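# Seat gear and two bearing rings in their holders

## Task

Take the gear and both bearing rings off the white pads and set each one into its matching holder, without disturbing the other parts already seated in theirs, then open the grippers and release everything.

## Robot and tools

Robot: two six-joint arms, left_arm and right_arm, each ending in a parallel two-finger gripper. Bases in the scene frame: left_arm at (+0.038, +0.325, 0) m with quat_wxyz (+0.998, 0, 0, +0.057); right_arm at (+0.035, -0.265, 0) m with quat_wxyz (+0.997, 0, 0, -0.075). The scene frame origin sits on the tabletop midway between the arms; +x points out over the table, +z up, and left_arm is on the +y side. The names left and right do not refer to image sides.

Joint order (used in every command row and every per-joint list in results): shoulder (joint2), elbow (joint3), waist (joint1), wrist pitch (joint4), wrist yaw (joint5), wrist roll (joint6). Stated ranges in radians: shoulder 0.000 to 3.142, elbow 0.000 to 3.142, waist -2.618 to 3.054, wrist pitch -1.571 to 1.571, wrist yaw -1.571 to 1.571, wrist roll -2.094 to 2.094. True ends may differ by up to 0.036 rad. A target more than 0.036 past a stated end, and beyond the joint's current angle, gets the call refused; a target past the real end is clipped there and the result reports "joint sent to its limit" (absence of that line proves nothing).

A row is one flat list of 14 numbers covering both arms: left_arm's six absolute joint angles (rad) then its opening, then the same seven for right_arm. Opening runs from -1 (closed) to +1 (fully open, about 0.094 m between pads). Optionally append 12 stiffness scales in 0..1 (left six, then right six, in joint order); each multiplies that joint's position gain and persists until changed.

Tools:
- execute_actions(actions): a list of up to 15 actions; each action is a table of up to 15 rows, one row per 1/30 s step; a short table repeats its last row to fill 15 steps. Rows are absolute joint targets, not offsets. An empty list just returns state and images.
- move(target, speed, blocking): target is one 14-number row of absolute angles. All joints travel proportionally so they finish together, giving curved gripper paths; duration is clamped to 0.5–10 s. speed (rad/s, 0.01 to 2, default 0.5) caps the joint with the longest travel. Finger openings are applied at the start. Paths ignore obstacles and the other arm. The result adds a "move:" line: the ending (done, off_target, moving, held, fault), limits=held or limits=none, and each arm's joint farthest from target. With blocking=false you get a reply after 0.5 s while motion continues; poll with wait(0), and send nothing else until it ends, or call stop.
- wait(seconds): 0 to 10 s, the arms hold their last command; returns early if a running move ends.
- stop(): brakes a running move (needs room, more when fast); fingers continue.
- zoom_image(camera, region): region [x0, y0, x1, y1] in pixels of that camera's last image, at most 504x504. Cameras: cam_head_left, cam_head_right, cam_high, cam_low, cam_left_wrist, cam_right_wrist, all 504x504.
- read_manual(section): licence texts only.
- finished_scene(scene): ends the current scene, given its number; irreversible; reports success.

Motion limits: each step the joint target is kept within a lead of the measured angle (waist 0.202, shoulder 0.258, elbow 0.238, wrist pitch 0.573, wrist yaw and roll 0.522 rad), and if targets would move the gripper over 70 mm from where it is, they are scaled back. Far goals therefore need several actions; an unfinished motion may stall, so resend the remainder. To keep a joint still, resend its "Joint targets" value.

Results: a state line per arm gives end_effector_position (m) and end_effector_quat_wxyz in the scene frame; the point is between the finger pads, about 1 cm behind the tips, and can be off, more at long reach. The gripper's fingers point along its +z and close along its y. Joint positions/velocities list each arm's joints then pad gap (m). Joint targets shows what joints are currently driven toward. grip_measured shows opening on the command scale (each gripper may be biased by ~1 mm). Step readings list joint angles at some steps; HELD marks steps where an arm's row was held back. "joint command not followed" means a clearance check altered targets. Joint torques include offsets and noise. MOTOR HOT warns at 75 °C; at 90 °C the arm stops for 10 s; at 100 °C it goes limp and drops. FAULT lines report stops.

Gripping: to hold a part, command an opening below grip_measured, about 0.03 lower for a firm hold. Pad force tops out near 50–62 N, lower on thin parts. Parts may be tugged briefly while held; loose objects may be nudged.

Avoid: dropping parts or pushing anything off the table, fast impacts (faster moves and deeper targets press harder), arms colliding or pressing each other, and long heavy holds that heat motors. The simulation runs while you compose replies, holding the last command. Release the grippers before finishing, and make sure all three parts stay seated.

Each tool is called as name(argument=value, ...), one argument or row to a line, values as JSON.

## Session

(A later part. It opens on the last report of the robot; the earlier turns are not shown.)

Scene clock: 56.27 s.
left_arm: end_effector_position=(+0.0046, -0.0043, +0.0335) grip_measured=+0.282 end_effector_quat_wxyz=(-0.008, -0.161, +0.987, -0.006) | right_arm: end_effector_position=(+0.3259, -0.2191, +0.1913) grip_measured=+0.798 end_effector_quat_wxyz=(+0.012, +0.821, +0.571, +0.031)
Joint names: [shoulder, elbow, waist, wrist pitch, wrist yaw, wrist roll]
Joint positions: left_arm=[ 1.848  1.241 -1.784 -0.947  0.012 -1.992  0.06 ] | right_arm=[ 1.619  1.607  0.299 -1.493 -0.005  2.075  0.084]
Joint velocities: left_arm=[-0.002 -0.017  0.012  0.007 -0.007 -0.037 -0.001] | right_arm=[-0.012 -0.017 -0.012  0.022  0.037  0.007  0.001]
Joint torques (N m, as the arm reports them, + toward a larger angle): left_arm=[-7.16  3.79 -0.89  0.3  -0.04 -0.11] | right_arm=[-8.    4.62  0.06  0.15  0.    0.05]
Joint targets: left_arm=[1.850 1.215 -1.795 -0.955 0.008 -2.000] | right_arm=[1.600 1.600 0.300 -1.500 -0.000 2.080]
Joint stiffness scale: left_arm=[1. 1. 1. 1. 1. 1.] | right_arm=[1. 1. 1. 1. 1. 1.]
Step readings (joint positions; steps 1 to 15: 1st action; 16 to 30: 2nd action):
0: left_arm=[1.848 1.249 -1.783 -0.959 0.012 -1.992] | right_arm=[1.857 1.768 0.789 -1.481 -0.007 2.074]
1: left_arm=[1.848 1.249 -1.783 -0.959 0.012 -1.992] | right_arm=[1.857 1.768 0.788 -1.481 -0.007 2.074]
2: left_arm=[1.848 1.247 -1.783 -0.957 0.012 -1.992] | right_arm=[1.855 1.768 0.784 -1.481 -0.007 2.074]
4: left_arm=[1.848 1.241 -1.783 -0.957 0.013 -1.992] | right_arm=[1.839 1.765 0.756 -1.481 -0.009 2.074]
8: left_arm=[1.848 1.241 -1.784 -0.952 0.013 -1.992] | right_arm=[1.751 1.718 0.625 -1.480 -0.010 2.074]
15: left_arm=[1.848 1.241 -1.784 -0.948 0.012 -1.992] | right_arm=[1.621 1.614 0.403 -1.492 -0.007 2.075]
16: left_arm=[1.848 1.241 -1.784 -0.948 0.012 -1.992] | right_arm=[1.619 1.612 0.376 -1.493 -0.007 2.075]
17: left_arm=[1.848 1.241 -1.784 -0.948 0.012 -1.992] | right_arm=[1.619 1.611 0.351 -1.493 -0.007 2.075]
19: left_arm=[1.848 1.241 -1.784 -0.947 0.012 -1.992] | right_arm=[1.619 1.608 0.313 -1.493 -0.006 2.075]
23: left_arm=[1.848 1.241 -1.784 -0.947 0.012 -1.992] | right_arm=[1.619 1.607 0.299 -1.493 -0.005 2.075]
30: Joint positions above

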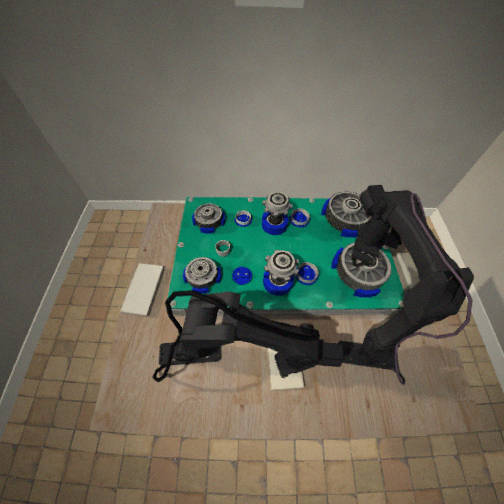

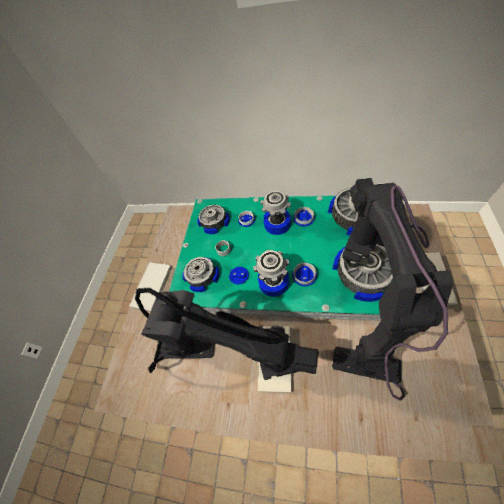

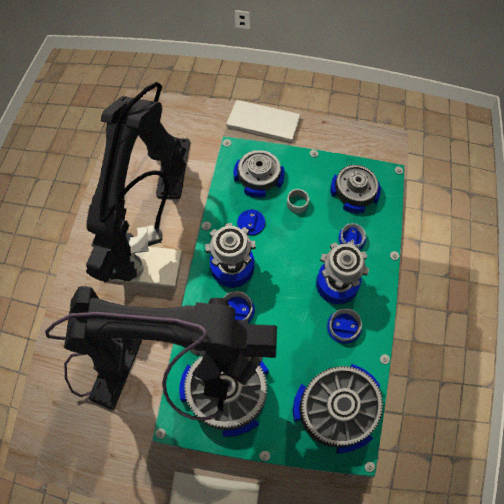

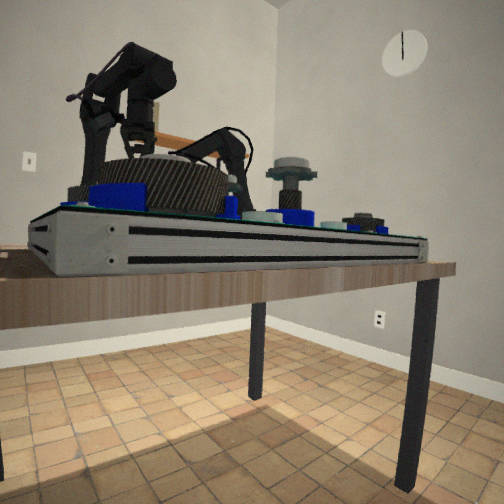

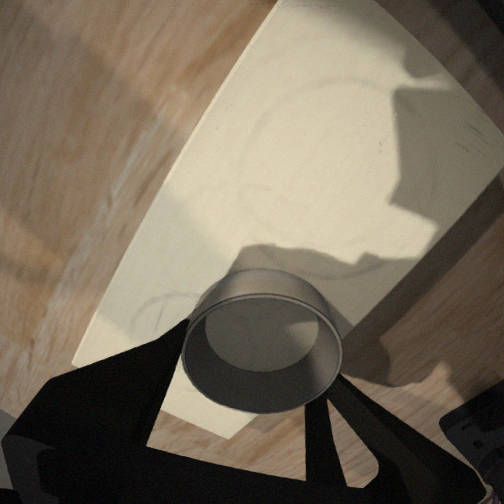

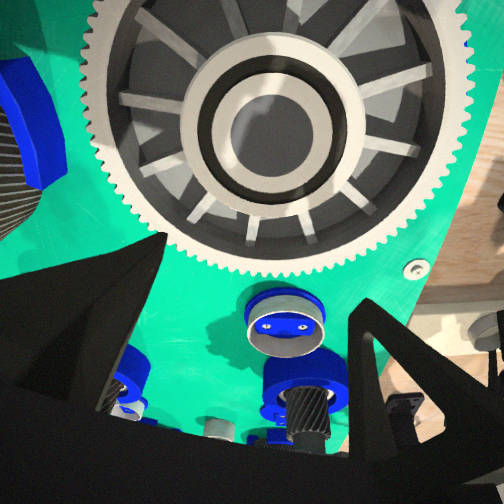

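move(
  target=[1.35,1.18,-1.35,-1.366,0.008,-2.0,0.25,1.60,1.60,0.30,-1.50,0,2.08,0.8],
  speed=0.7,
)

move(
  target=[1.70,1.427,-0.702,-1.232,0.008,-2.0,0.25,1.60,1.60,0.30,-1.50,0,2.08,0.8],
  speed=0.8,
)

zoom_image(
  camera="cam_left_wrist",
  region=[140, 190, 390, 440],
)

Scene clock: 59.00 s.
left_arm: end_effector_position=(+0.1122, +0.1052, +0.1469) grip_measured=+0.282 end_effector_quat_wxyz=(-0.008, -0.366, +0.930, -0.029) | right_arm: end_effector_position=(+0.3259, -0.2191, +0.1913) grip_measured=+0.798 end_effector_quat_wxyz=(+0.012, +0.821, +0.571, +0.031)
Joint names: [shoulder, elbow, waist, wrist pitch, wrist yaw, wrist roll]
Joint positions: left_arm=[ 1.366  1.197 -1.356 -1.342  0.013 -1.992  0.06 ] | right_arm=[ 1.619  1.607  0.299 -1.493 -0.005  2.075  0.084]
Joint velocities: left_arm=[-0.007 -0.002  0.002 -0.007 -0.007  0.007 -0.002] | right_arm=[-0.012  0.007 -0.007 -0.022 -0.066  0.051 -0.001]
Joint torques (N m, as the arm reports them, + toward a larger angle): left_arm=[-5.13  5.09  0.52  0.19 -0.07 -0.09] | right_arm=[-7.94  4.62  0.14  0.14  0.01  0.04]
Joint targets: left_arm=[1.350 1.180 -1.350 -1.366 0.008 -2.000] | right_arm=[1.600 1.600 0.300 -1.500 0.000 2.080]
Joint stiffness scale: left_arm=[1. 1. 1. 1. 1. 1.] | right_arm=[1. 1. 1. 1. 1. 1.]
move: off_target (left_arm); limits=none; left_arm: farthest joint: the wrist pitch, 0.024 radians from its target (0.419 radians at the start); right_arm: farthest joint: the shoulder, 0.019 radians from its target (0.019 radians at the start)

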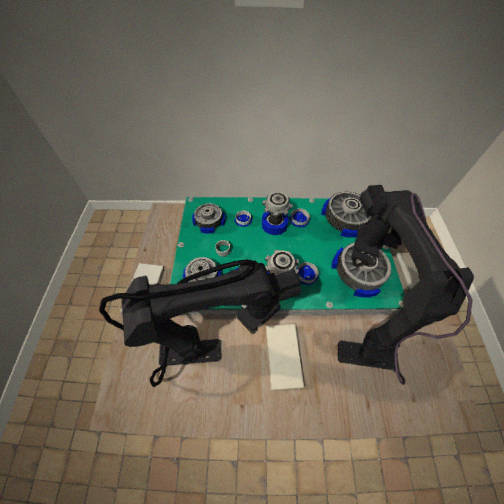

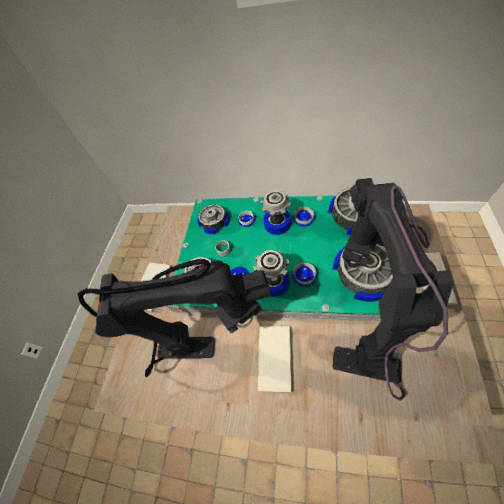

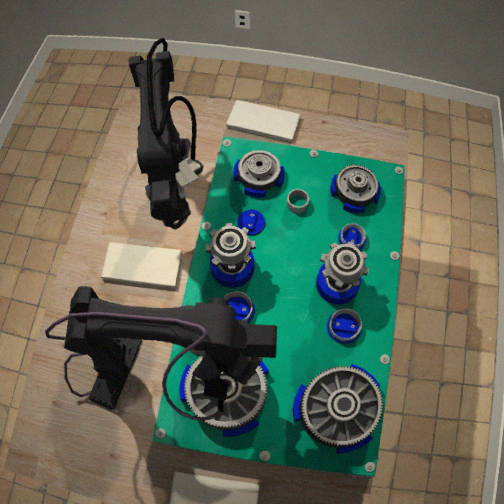

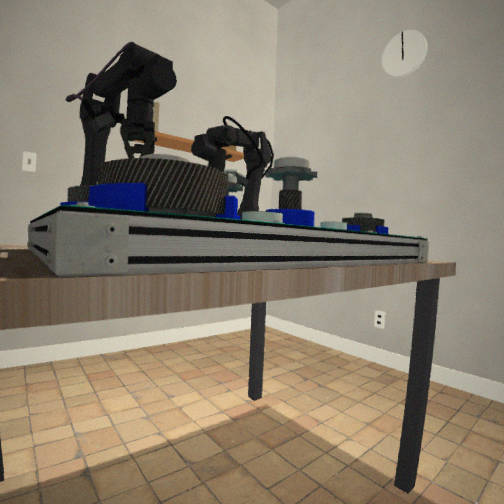

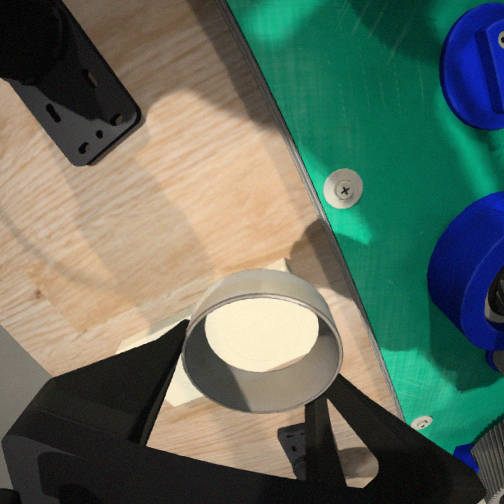

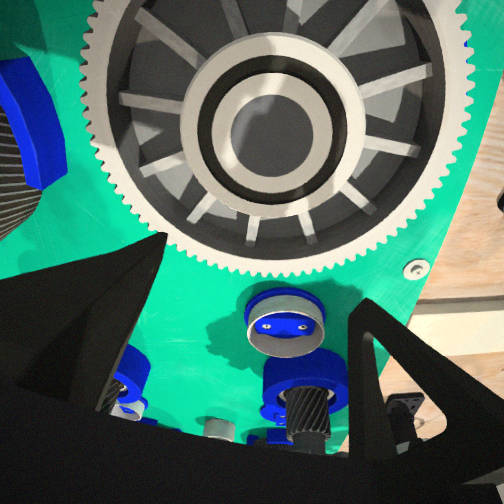

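Scene clock: 60.30 s.
left_arm: end_effector_position=(+0.2956, +0.1526, +0.1137) grip_measured=+0.278 end_effector_quat_wxyz=(-0.005, -0.646, +0.763, -0.011) | right_arm: end_effector_position=(+0.3259, -0.2191, +0.1913) grip_measured=+0.798 end_effector_quat_wxyz=(+0.012, +0.821, +0.571, +0.031)
Joint names: [shoulder, elbow, waist, wrist pitch, wrist yaw, wrist roll]
Joint positions: left_arm=[ 1.701  1.389 -0.701 -1.24   0.015 -1.99   0.06 ] | right_arm=[ 1.619  1.607  0.299 -1.493 -0.005  2.075  0.084]
Joint velocities: left_arm=[ 0.012 -0.012  0.012  0.037 -0.037 -0.007 -0.001] | right_arm=[ 0.007 -0.002  0.002 -0.022  0.037  0.022 -0.001]
Joint torques (N m, as the arm reports them, + toward a larger angle): left_arm=[-6.36 10.03 -0.1   0.48 -0.1  -0.13] | right_arm=[-7.97  4.64  0.09  0.15  0.    0.06]
Joint targets: left_arm=[1.700 1.427 -0.702 -1.232 0.008 -2.000] | right_arm=[1.600 1.600 0.300 -1.500 -0.000 2.080]
Joint stiffness scale: left_arm=[1. 1. 1. 1. 1. 1.] | right_arm=[1. 1. 1. 1. 1. 1.]
move: off_target (left_arm); limits=none; left_arm: farthest joint: the elbow, 0.038 radians from its target (0.230 radians at the start); right_arm: farthest joint: the shoulder, 0.019 radians from its target (0.019 radians at the start)

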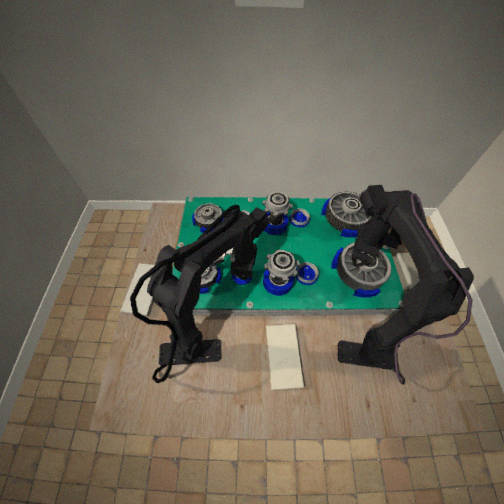

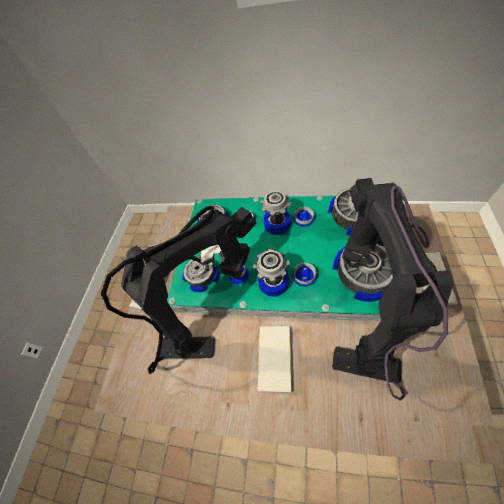

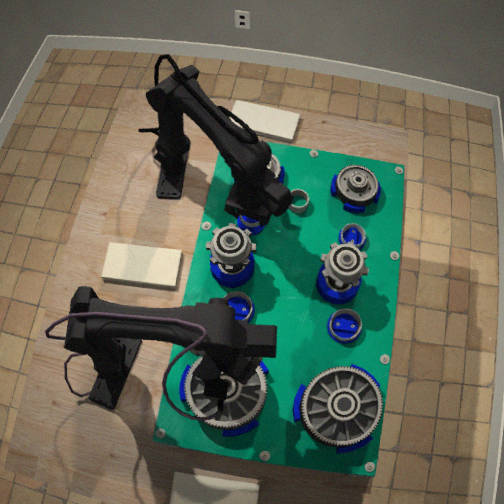

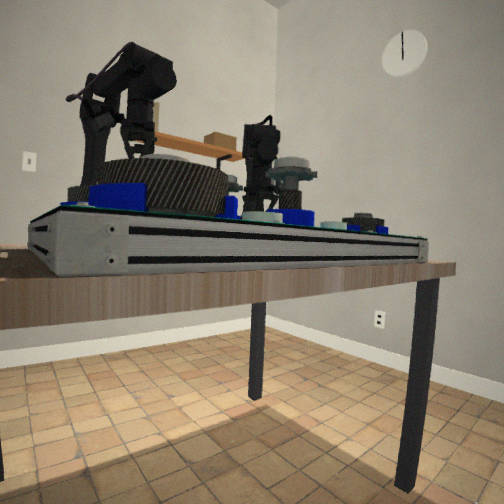

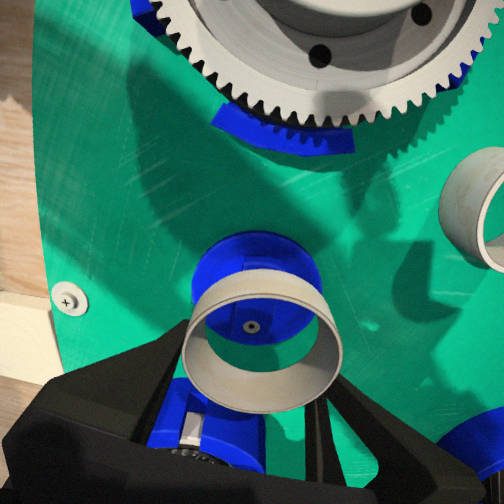

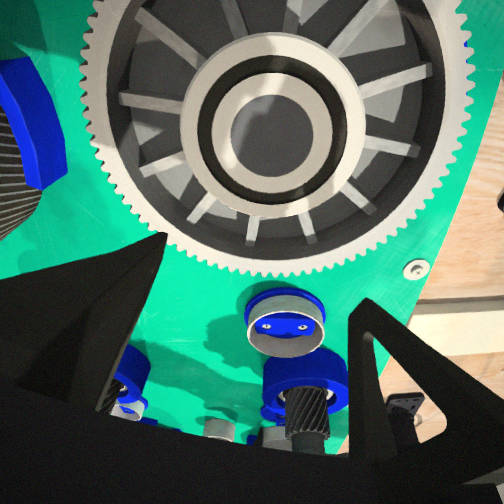

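Region (140, 190, 390, 440) of cam_left_wrist's 504x504 image, scaled by 2.016, with more detail than that image has.

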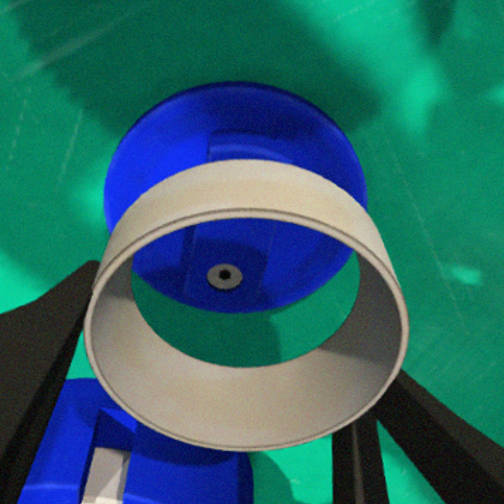

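execute_actions(
  actions=[
    [[1.70,1.375,-0.702,-1.225,0.008,-2.0,0.25,1.60,1.60,0.30,-1.50,0,2.08,0.8],[1.70,1.365,-0.702,-1.215,0.008,-2.0,0.25,1.60,1.60,0.30,-1.50,0,2.08,0.8],[1.70,1.355,-0.702,-1.205,0.008,-2.0,0.25,1.60,1.60,0.30,-1.50,0,2.08,0.8],[1.70,1.345,-0.702,-1.195,0.008,-2.0,0.25,1.60,1.60,0.30,-1.50,0,2.08,0.8],[1.70,1.335,-0.702,-1.185,0.008,-2.0,0.25,1.60,1.60,0.30,-1.50,0,2.08,0.8],[1.70,1.325,-0.702,-1.177,0.008,-2.0,0.25,1.60,1.60,0.30,-1.50,0,2.08,0.8]],
    [[1.70,1.325,-0.702,-1.177,0.008,-2.0,0.25,1.60,1.60,0.30,-1.50,0,2.08,0.8]],
  ],
)

zoom_image(
  camera="cam_left_wrist",
  region=[140, 190, 390, 440],
)

Scene clock: 62.13 s.
left_arm: end_effector_position=(+0.2947, +0.1532, +0.1002) grip_measured=+0.278 end_effector_quat_wxyz=(-0.005, -0.646, +0.763, -0.011) | right_arm: end_effector_position=(+0.3259, -0.2191, +0.1913) grip_measured=+0.798 end_effector_quat_wxyz=(+0.012, +0.821, +0.571, +0.031)
Joint names: [shoulder, elbow, waist, wrist pitch, wrist yaw, wrist roll]
Joint positions: left_arm=[ 1.701  1.334 -0.701 -1.185  0.015 -1.991  0.06 ] | right_arm=[ 1.619  1.607  0.299 -1.493 -0.005  2.075  0.084]
Joint velocities: left_arm=[-0.012 -0.027  0.012 -0.139  0.007 -0.022 -0.001] | right_arm=[ 0.002  0.007  0.007 -0.051 -0.022  0.037  0.   ]
Joint torques (N m, as the arm reports them, + toward a larger angle): left_arm=[-6.51  5.67 -0.16  0.5  -0.09 -0.11] | right_arm=[-8.    4.64  0.15  0.15  0.02  0.06]
Joint targets: left_arm=[1.700 1.325 -0.702 -1.177 0.008 -2.000] | right_arm=[1.600 1.600 0.300 -1.500 -0.000 2.080]
Joint stiffness scale: left_arm=[1. 1. 1. 1. 1. 1.] | right_arm=[1. 1. 1. 1. 1. 1.]
Step readings (joint positions; steps 1 to 15: 1st action; 16 to 30: 2nd action):
0: left_arm=[1.701 1.389 -0.701 -1.240 0.015 -1.991] | right_arm=[1.619 1.607 0.299 -1.493 -0.005 2.075]
1: left_arm=[1.701 1.389 -0.701 -1.240 0.015 -1.991] | right_arm=[1.619 1.607 0.299 -1.493 -0.005 2.075]
2: left_arm=[1.701 1.388 -0.701 -1.237 0.015 -1.991] | right_arm=[1.619 1.607 0.299 -1.493 -0.005 2.075]
4: left_arm=[1.701 1.377 -0.701 -1.225 0.015 -1.991] | right_arm=[1.619 1.607 0.299 -1.493 -0.005 2.075]
8: left_arm=[1.701 1.340 -0.701 -1.202 0.015 -1.991] | right_arm=[1.619 1.607 0.299 -1.493 -0.005 2.075]
15: left_arm=[1.701 1.334 -0.701 -1.190 0.015 -1.991] | right_arm=[1.619 1.607 0.299 -1.493 -0.005 2.075]
16: left_arm=[1.701 1.334 -0.701 -1.189 0.015 -1.991] | right_arm=[1.619 1.607 0.299 -1.493 -0.005 2.075]
17: left_arm=[1.701 1.334 -0.701 -1.187 0.015 -1.991] | right_arm=[1.619 1.607 0.299 -1.493 -0.005 2.075]
19: left_arm=[1.701 1.334 -0.701 -1.187 0.015 -1.991] | right_arm=[1.619 1.607 0.299 -1.493 -0.005 2.075]
23: left_arm=[1.701 1.334 -0.701 -1.186 0.015 -1.991] | right_arm=[1.619 1.607 0.299 -1.493 -0.005 2.075]
30: Joint positions above

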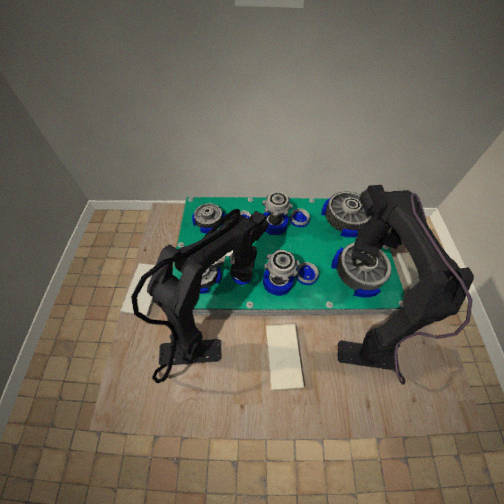

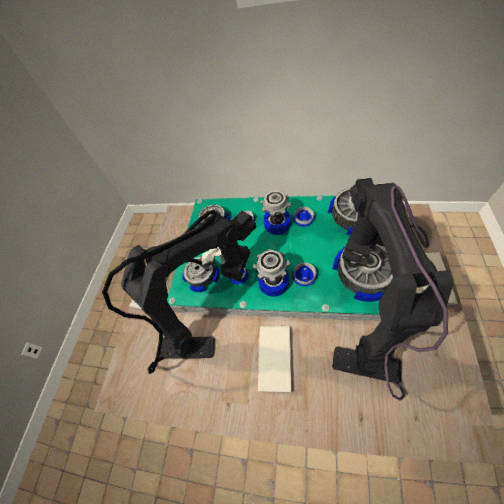

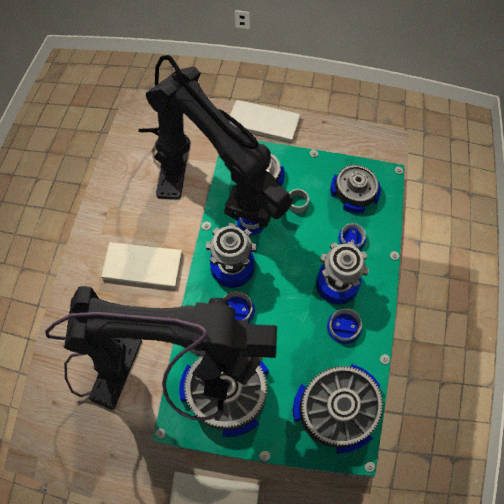

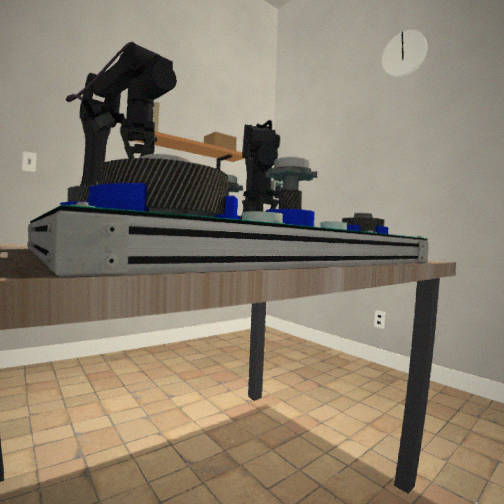

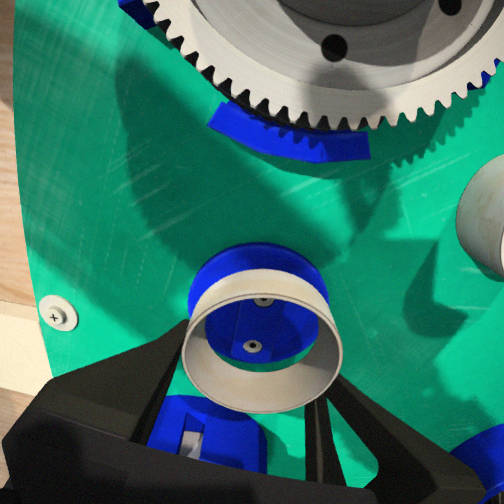

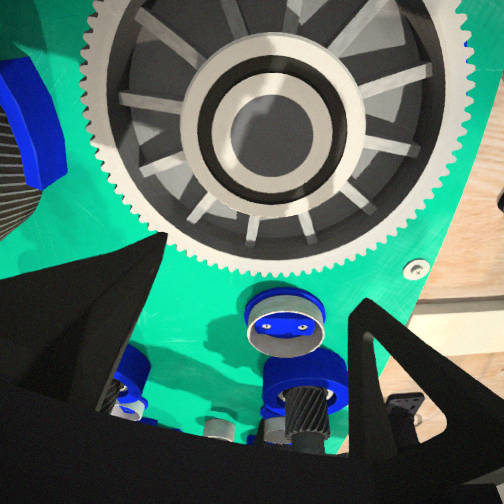

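Region (140, 190, 390, 440) of cam_left_wrist's 504x504 image, scaled by 2.016, with more detail than that image has.

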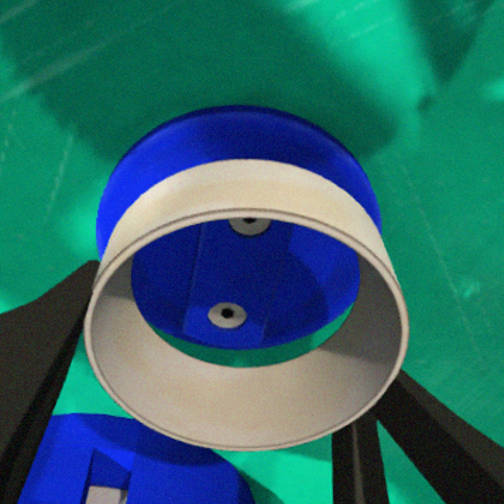

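execute_actions(
  actions=[
    [[1.70,1.319,-0.702,-1.174,0.008,-2.0,0.25,1.60,1.60,0.30,-1.50,0,2.08,0.8],[1.70,1.315,-0.702,-1.171,0.008,-2.0,0.25,1.60,1.60,0.30,-1.50,0,2.08,0.8],[1.70,1.312,-0.702,-1.168,0.008,-2.0,0.25,1.60,1.60,0.30,-1.50,0,2.08,0.8],[1.70,1.309,-0.702,-1.167,0.008,-2.0,0.25,1.60,1.60,0.30,-1.50,0,2.08,0.8]],
  ],
)

zoom_image(
  camera="cam_left_wrist",
  region=[140, 190, 390, 440],
)

Scene clock: 63.30 s.
left_arm: end_effector_position=(+0.2934, +0.1540, +0.0967) grip_measured=+0.278 end_effector_quat_wxyz=(-0.005, -0.646, +0.763, -0.009) | right_arm: end_effector_position=(+0.3259, -0.2191, +0.1913) grip_measured=+0.798 end_effector_quat_wxyz=(+0.012, +0.821, +0.571, +0.031)
Joint names: [shoulder, elbow, waist, wrist pitch, wrist yaw, wrist roll]
Joint positions: left_arm=[ 1.701  1.321 -0.701 -1.176  0.015 -1.991  0.06 ] | right_arm=[ 1.619  1.607  0.299 -1.493 -0.005  2.075  0.084]
Joint velocities: left_arm=[ 0.022  0.002 -0.017  0.007  0.022  0.037  0.001] | right_arm=[ 0.012 -0.017 -0.002 -0.007  0.022  0.037 -0.001]
Joint torques (N m, as the arm reports them, + toward a larger angle): left_arm=[-6.5   5.43 -0.05  0.51 -0.1  -0.11] | right_arm=[-8.04  4.64  0.15  0.14  0.    0.04]
Joint targets: left_arm=[1.700 1.309 -0.702 -1.167 0.008 -2.000] | right_arm=[1.600 1.600 0.300 -1.500 -0.000 2.080]
Joint stiffness scale: left_arm=[1. 1. 1. 1. 1. 1.] | right_arm=[1. 1. 1. 1. 1. 1.]
Step readings (joint positions):
0: left_arm=[1.701 1.334 -0.701 -1.185 0.015 -1.991] | right_arm=[1.619 1.607 0.299 -1.493 -0.005 2.075]
1: left_arm=[1.701 1.334 -0.701 -1.185 0.015 -1.991] | right_arm=[1.619 1.607 0.299 -1.493 -0.005 2.075]
2: left_arm=[1.701 1.334 -0.701 -1.184 0.015 -1.991] | right_arm=[1.619 1.607 0.299 -1.493 -0.005 2.075]
4: left_arm=[1.701 1.333 -0.701 -1.181 0.015 -1.991] | right_arm=[1.619 1.607 0.299 -1.493 -0.005 2.075]
8: left_arm=[1.701 1.322 -0.701 -1.176 0.015 -1.991] | right_arm=[1.619 1.607 0.299 -1.493 -0.005 2.075]
15: Joint positions above

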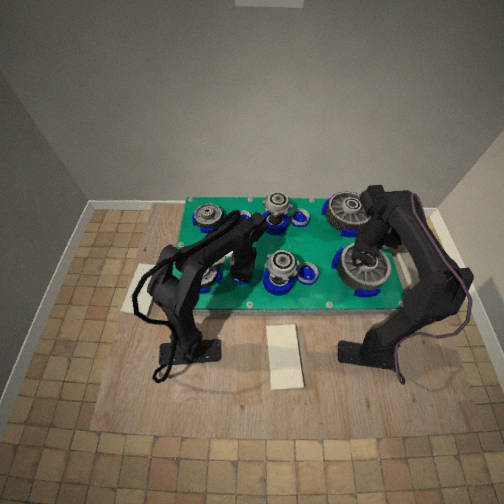

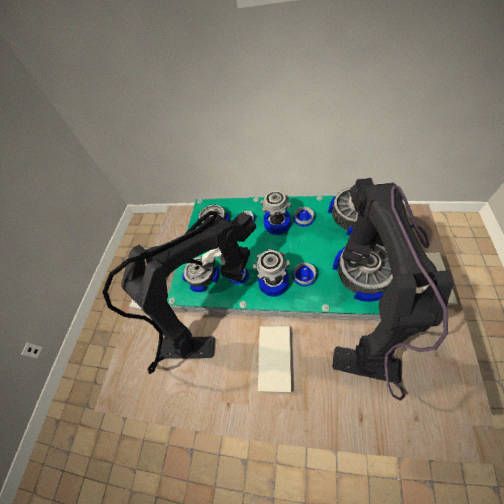

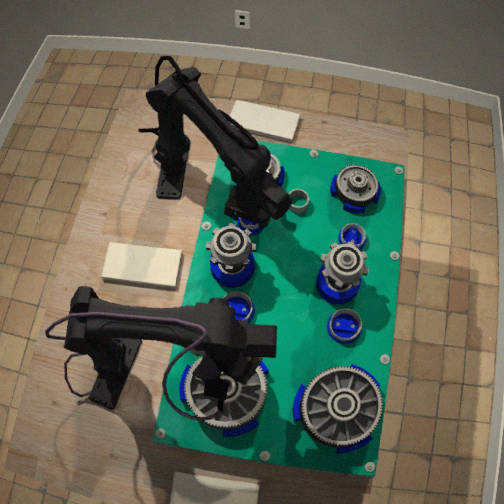

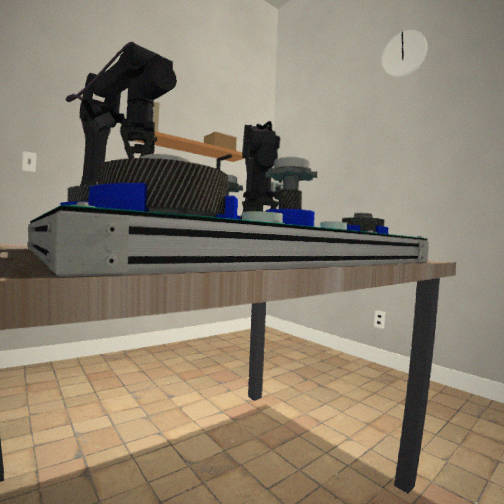

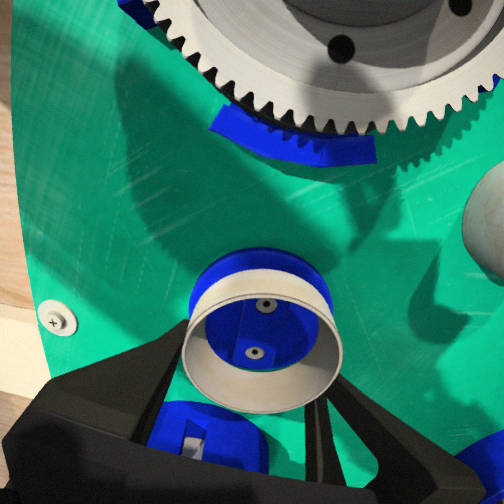

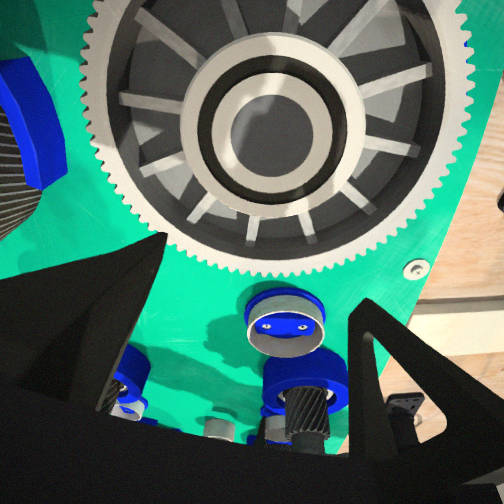

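Region (140, 190, 390, 440) of cam_left_wrist's 504x504 image, scaled by 2.016, with more detail than that image has.

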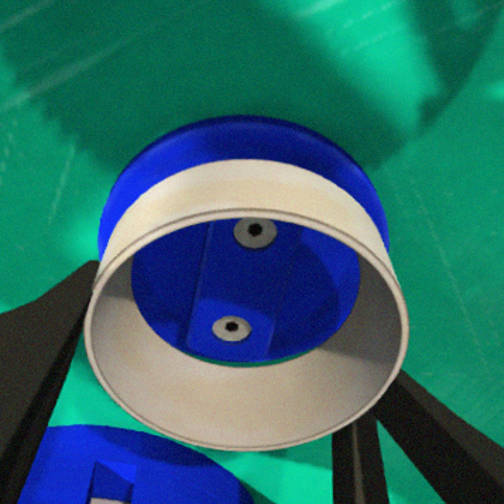

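execute_actions(
  actions=[
    [[1.70,1.312,-0.708,-1.17,0.008,-2.0,0.25,1.60,1.60,0.30,-1.50,0,2.08,0.8],[1.70,1.312,-0.711,-1.17,0.008,-2.0,0.25,1.60,1.60,0.30,-1.50,0,2.08,0.8],[1.70,1.312,-0.713,-1.17,0.008,-2.0,0.25,1.60,1.60,0.30,-1.50,0,2.08,0.8]],
    [[1.70,1.306,-0.713,-1.164,0.008,-2.0,0.25,1.60,1.60,0.30,-1.50,0,2.08,0.8],[1.70,1.303,-0.713,-1.161,0.008,-2.0,0.25,1.60,1.60,0.30,-1.50,0,2.08,0.8],[1.70,1.300,-0.713,-1.158,0.008,-2.0,0.25,1.60,1.60,0.30,-1.50,0,2.08,0.8],[1.70,1.297,-0.713,-1.156,0.008,-2.0,0.25,1.60,1.60,0.30,-1.50,0,2.08,0.8]],
  ],
)

zoom_image(
  camera="cam_left_wrist",
  region=[140, 190, 390, 440],
)

Scene clock: 64.80 s.
left_arm: end_effector_position=(+0.2956, +0.1525, +0.0968) grip_measured=+0.278 end_effector_quat_wxyz=(-0.004, -0.646, +0.763, -0.014) | right_arm: end_effector_position=(+0.3259, -0.2191, +0.1913) grip_measured=+0.798 end_effector_quat_wxyz=(+0.012, +0.821, +0.571, +0.031)
Joint names: [shoulder, elbow, waist, wrist pitch, wrist yaw, wrist roll]
Joint positions: left_arm=[ 1.701  1.321 -0.701 -1.165  0.015 -1.991  0.06 ] | right_arm=[ 1.619  1.607  0.299 -1.493 -0.005  2.075  0.084]
Joint velocities: left_arm=[-0.002 -0.002  0.002 -0.037  0.007 -0.007  0.001] | right_arm=[-0.007 -0.007  0.002  0.081 -0.081 -0.007 -0.001]
Joint torques (N m, as the arm reports them, + toward a larger angle): left_arm=[-6.53  4.38 -0.93  0.49 -0.07 -0.12] | right_arm=[-8.    4.62  0.13  0.15  0.01  0.05]
Joint targets: left_arm=[1.700 1.297 -0.713 -1.156 0.008 -2.000] | right_arm=[1.600 1.600 0.300 -1.500 -0.000 2.080]
Joint stiffness scale: left_arm=[1. 1. 1. 1. 1. 1.] | right_arm=[1. 1. 1. 1. 1. 1.]
Step readings (joint positions; steps 1 to 15: 1st action; 16 to 30: 2nd action):
0: left_arm=[1.701 1.321 -0.701 -1.175 0.015 -1.991] | right_arm=[1.619 1.607 0.299 -1.493 -0.005 2.075]
1: left_arm=[1.701 1.321 -0.701 -1.175 0.015 -1.991] | right_arm=[1.619 1.607 0.299 -1.493 -0.005 2.075]
2: left_arm=[1.701 1.321 -0.701 -1.175 0.015 -1.991] | right_arm=[1.619 1.607 0.299 -1.493 -0.005 2.075]
4: left_arm=[1.701 1.321 -0.701 -1.175 0.015 -1.991] | right_arm=[1.619 1.607 0.299 -1.493 -0.005 2.075]
8: left_arm=[1.701 1.321 -0.701 -1.175 0.015 -1.991] | right_arm=[1.619 1.607 0.299 -1.493 -0.005 2.075]
15: left_arm=[1.701 1.321 -0.701 -1.175 0.015 -1.991] | right_arm=[1.619 1.607 0.299 -1.493 -0.005 2.075]
16: left_arm=[1.701 1.321 -0.701 -1.175 0.015 -1.991] | right_arm=[1.619 1.607 0.299 -1.493 -0.005 2.075]
17: left_arm=[1.701 1.321 -0.701 -1.174 0.015 -1.991] | right_arm=[1.619 1.607 0.299 -1.493 -0.005 2.075]
19: left_arm=[1.701 1.321 -0.701 -1.172 0.015 -1.991] | right_arm=[1.619 1.607 0.299 -1.493 -0.005 2.075]
23: left_arm=[1.701 1.321 -0.701 -1.167 0.015 -1.991] | right_arm=[1.619 1.607 0.299 -1.493 -0.005 2.075]
30: Joint positions above

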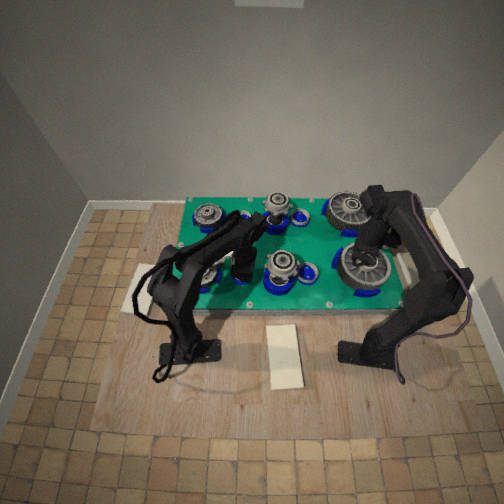

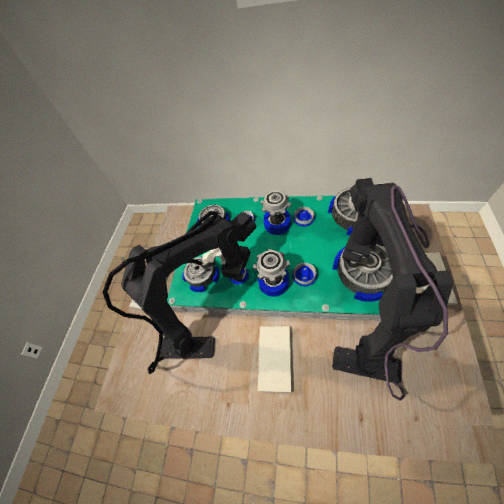

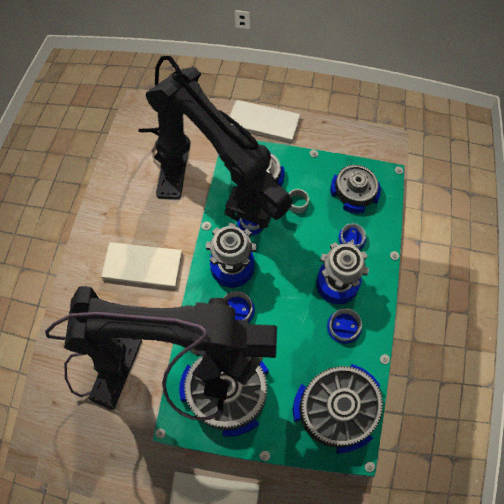

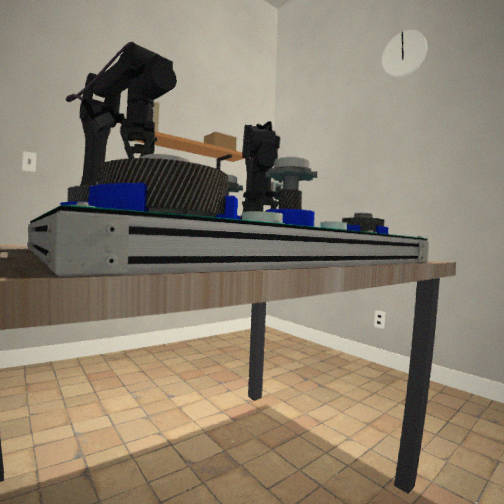

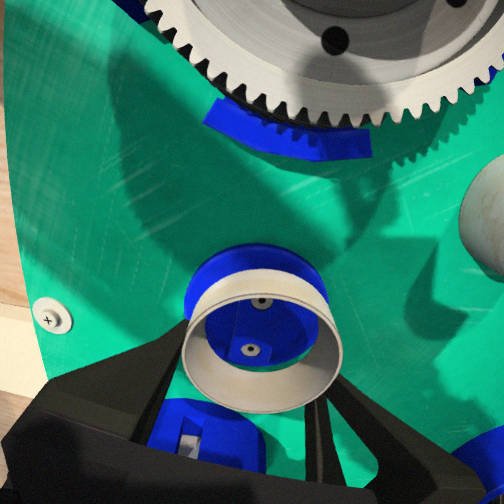

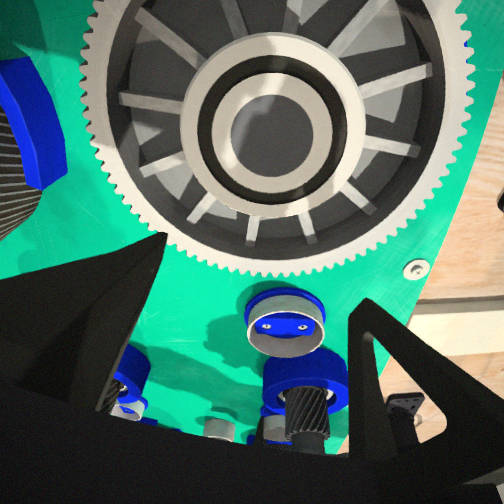

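Region (140, 190, 390, 440) of cam_left_wrist's 504x504 image, scaled by 2.016, with more detail than that image has.

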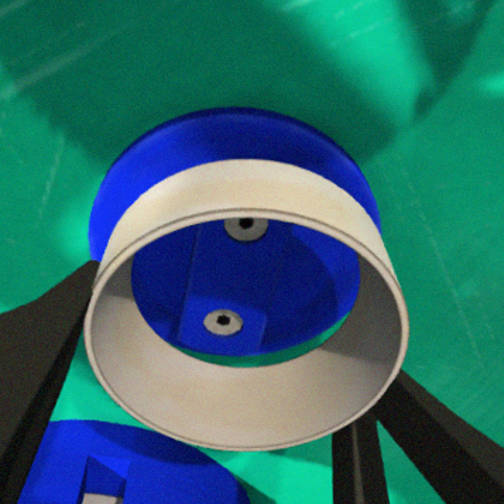

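execute_actions(
  actions=[
    [[1.70,1.305,-0.706,-1.18,0.008,-2.0,0.25,1.60,1.60,0.30,-1.50,0,2.08,0.8],[1.70,1.305,-0.706,-1.185,0.008,-2.0,0.25,1.60,1.60,0.30,-1.50,0,2.08,0.8],[1.70,1.305,-0.706,-1.188,0.008,-2.0,0.25,1.60,1.60,0.30,-1.50,0,2.08,0.8],[1.70,1.305,-0.706,-1.191,0.008,-2.0,0.25,1.60,1.60,0.30,-1.50,0,2.08,0.8]],
    [[1.70,1.298,-0.706,-1.193,0.008,-2.0,0.25,1.60,1.60,0.30,-1.50,0,2.08,0.8]],
  ],
)

zoom_image(
  camera="cam_left_wrist",
  region=[140, 190, 390, 440],
)

Scene clock: 66.73 s.
left_arm: end_effector_position=(+0.2949, +0.1530, +0.0967) grip_measured=+0.278 end_effector_quat_wxyz=(-0.004, -0.646, +0.763, -0.013) | right_arm: end_effector_position=(+0.3259, -0.2191, +0.1913) grip_measured=+0.798 end_effector_quat_wxyz=(+0.012, +0.821, +0.571, +0.031)
Joint names: [shoulder, elbow, waist, wrist pitch, wrist yaw, wrist roll]
Joint positions: left_arm=[ 1.701  1.321 -0.701 -1.168  0.015 -1.991  0.06 ] | right_arm=[ 1.619  1.607  0.299 -1.493 -0.005  2.075  0.084]
Joint velocities: left_arm=[ 0.002 -0.002  0.002  0.081  0.051 -0.037 -0.001] | right_arm=[ 0.017 -0.007 -0.012  0.007  0.007  0.051  0.001]
Joint torques (N m, as the arm reports them, + toward a larger angle): left_arm=[-6.48  4.48 -0.35  0.1  -0.09 -0.12] | right_arm=[-8.04  4.66  0.11  0.14  0.01  0.05]
Joint targets: left_arm=[1.700 1.298 -0.706 -1.193 0.008 -2.000] | right_arm=[1.600 1.600 0.300 -1.500 -0.000 2.080]
Joint stiffness scale: left_arm=[1. 1. 1. 1. 1. 1.] | right_arm=[1. 1. 1. 1. 1. 1.]
Step readings (joint positions; steps 1 to 15: 1st action; 16 to 30: 2nd action):
0: left_arm=[1.701 1.321 -0.701 -1.165 0.015 -1.991] | right_arm=[1.619 1.607 0.299 -1.493 -0.005 2.075]
1: left_arm=[1.701 1.321 -0.701 -1.165 0.015 -1.991] | right_arm=[1.619 1.607 0.299 -1.493 -0.005 2.075]
2: left_arm=[1.701 1.321 -0.701 -1.165 0.015 -1.991] | right_arm=[1.619 1.607 0.299 -1.493 -0.005 2.075]
4: left_arm=[1.701 1.321 -0.701 -1.165 0.015 -1.991] | right_arm=[1.619 1.607 0.299 -1.493 -0.005 2.075]
8: left_arm=[1.701 1.321 -0.701 -1.166 0.015 -1.991] | right_arm=[1.619 1.607 0.299 -1.493 -0.005 2.075]
15: left_arm=[1.701 1.321 -0.701 -1.166 0.015 -1.991] | right_arm=[1.619 1.607 0.299 -1.493 -0.005 2.075]
16: left_arm=[1.701 1.321 -0.701 -1.166 0.015 -1.991] | right_arm=[1.619 1.607 0.299 -1.493 -0.005 2.075]
17: left_arm=[1.701 1.321 -0.701 -1.167 0.015 -1.991] | right_arm=[1.619 1.607 0.299 -1.493 -0.005 2.075]
19: left_arm=[1.701 1.321 -0.701 -1.168 0.015 -1.991] | right_arm=[1.619 1.607 0.299 -1.493 -0.005 2.075]
23: left_arm=[1.701 1.321 -0.701 -1.168 0.015 -1.991] | right_arm=[1.619 1.607 0.299 -1.493 -0.005 2.075]
30: Joint positions above

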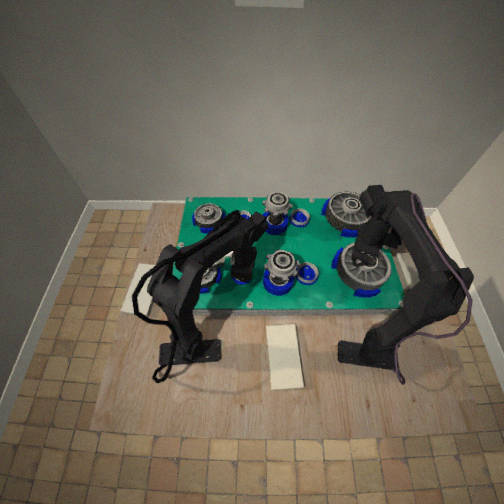

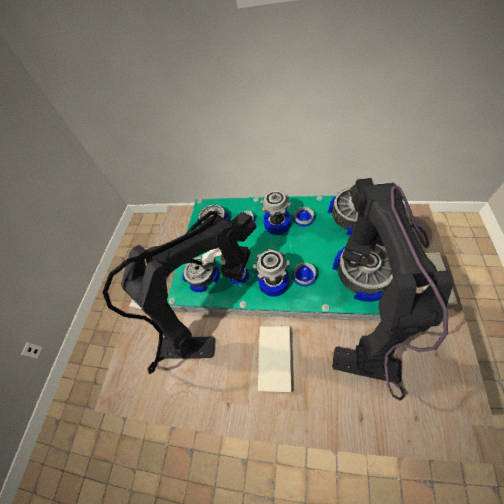

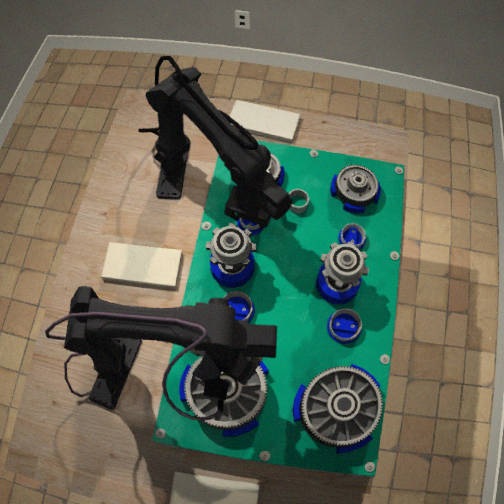

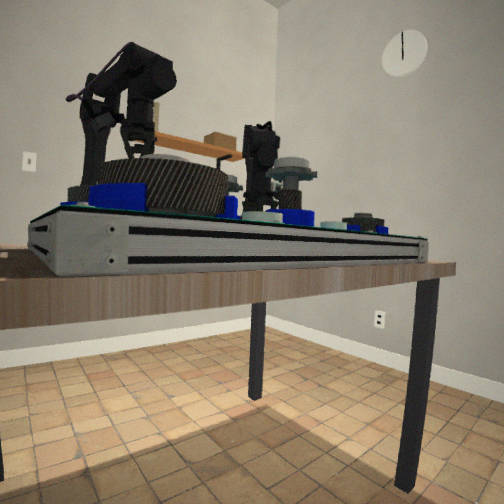

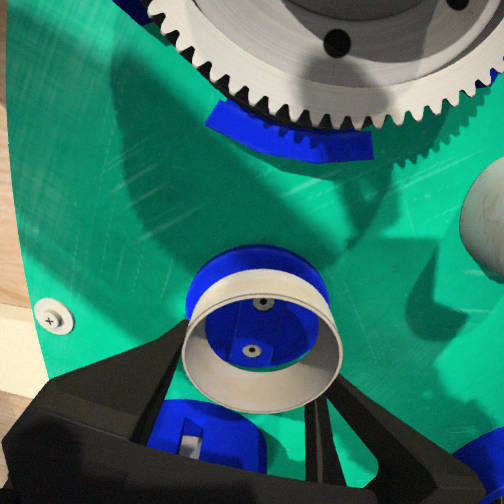

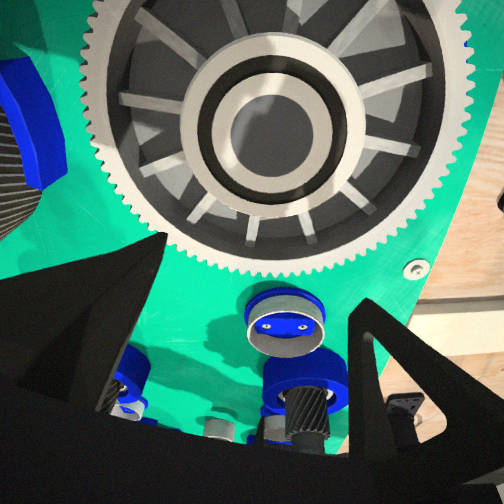

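Region (140, 190, 390, 440) of cam_left_wrist's 504x504 image, scaled by 2.016, with more detail than that image has.

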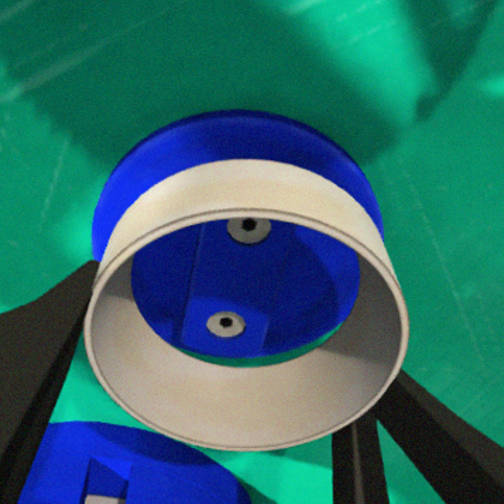

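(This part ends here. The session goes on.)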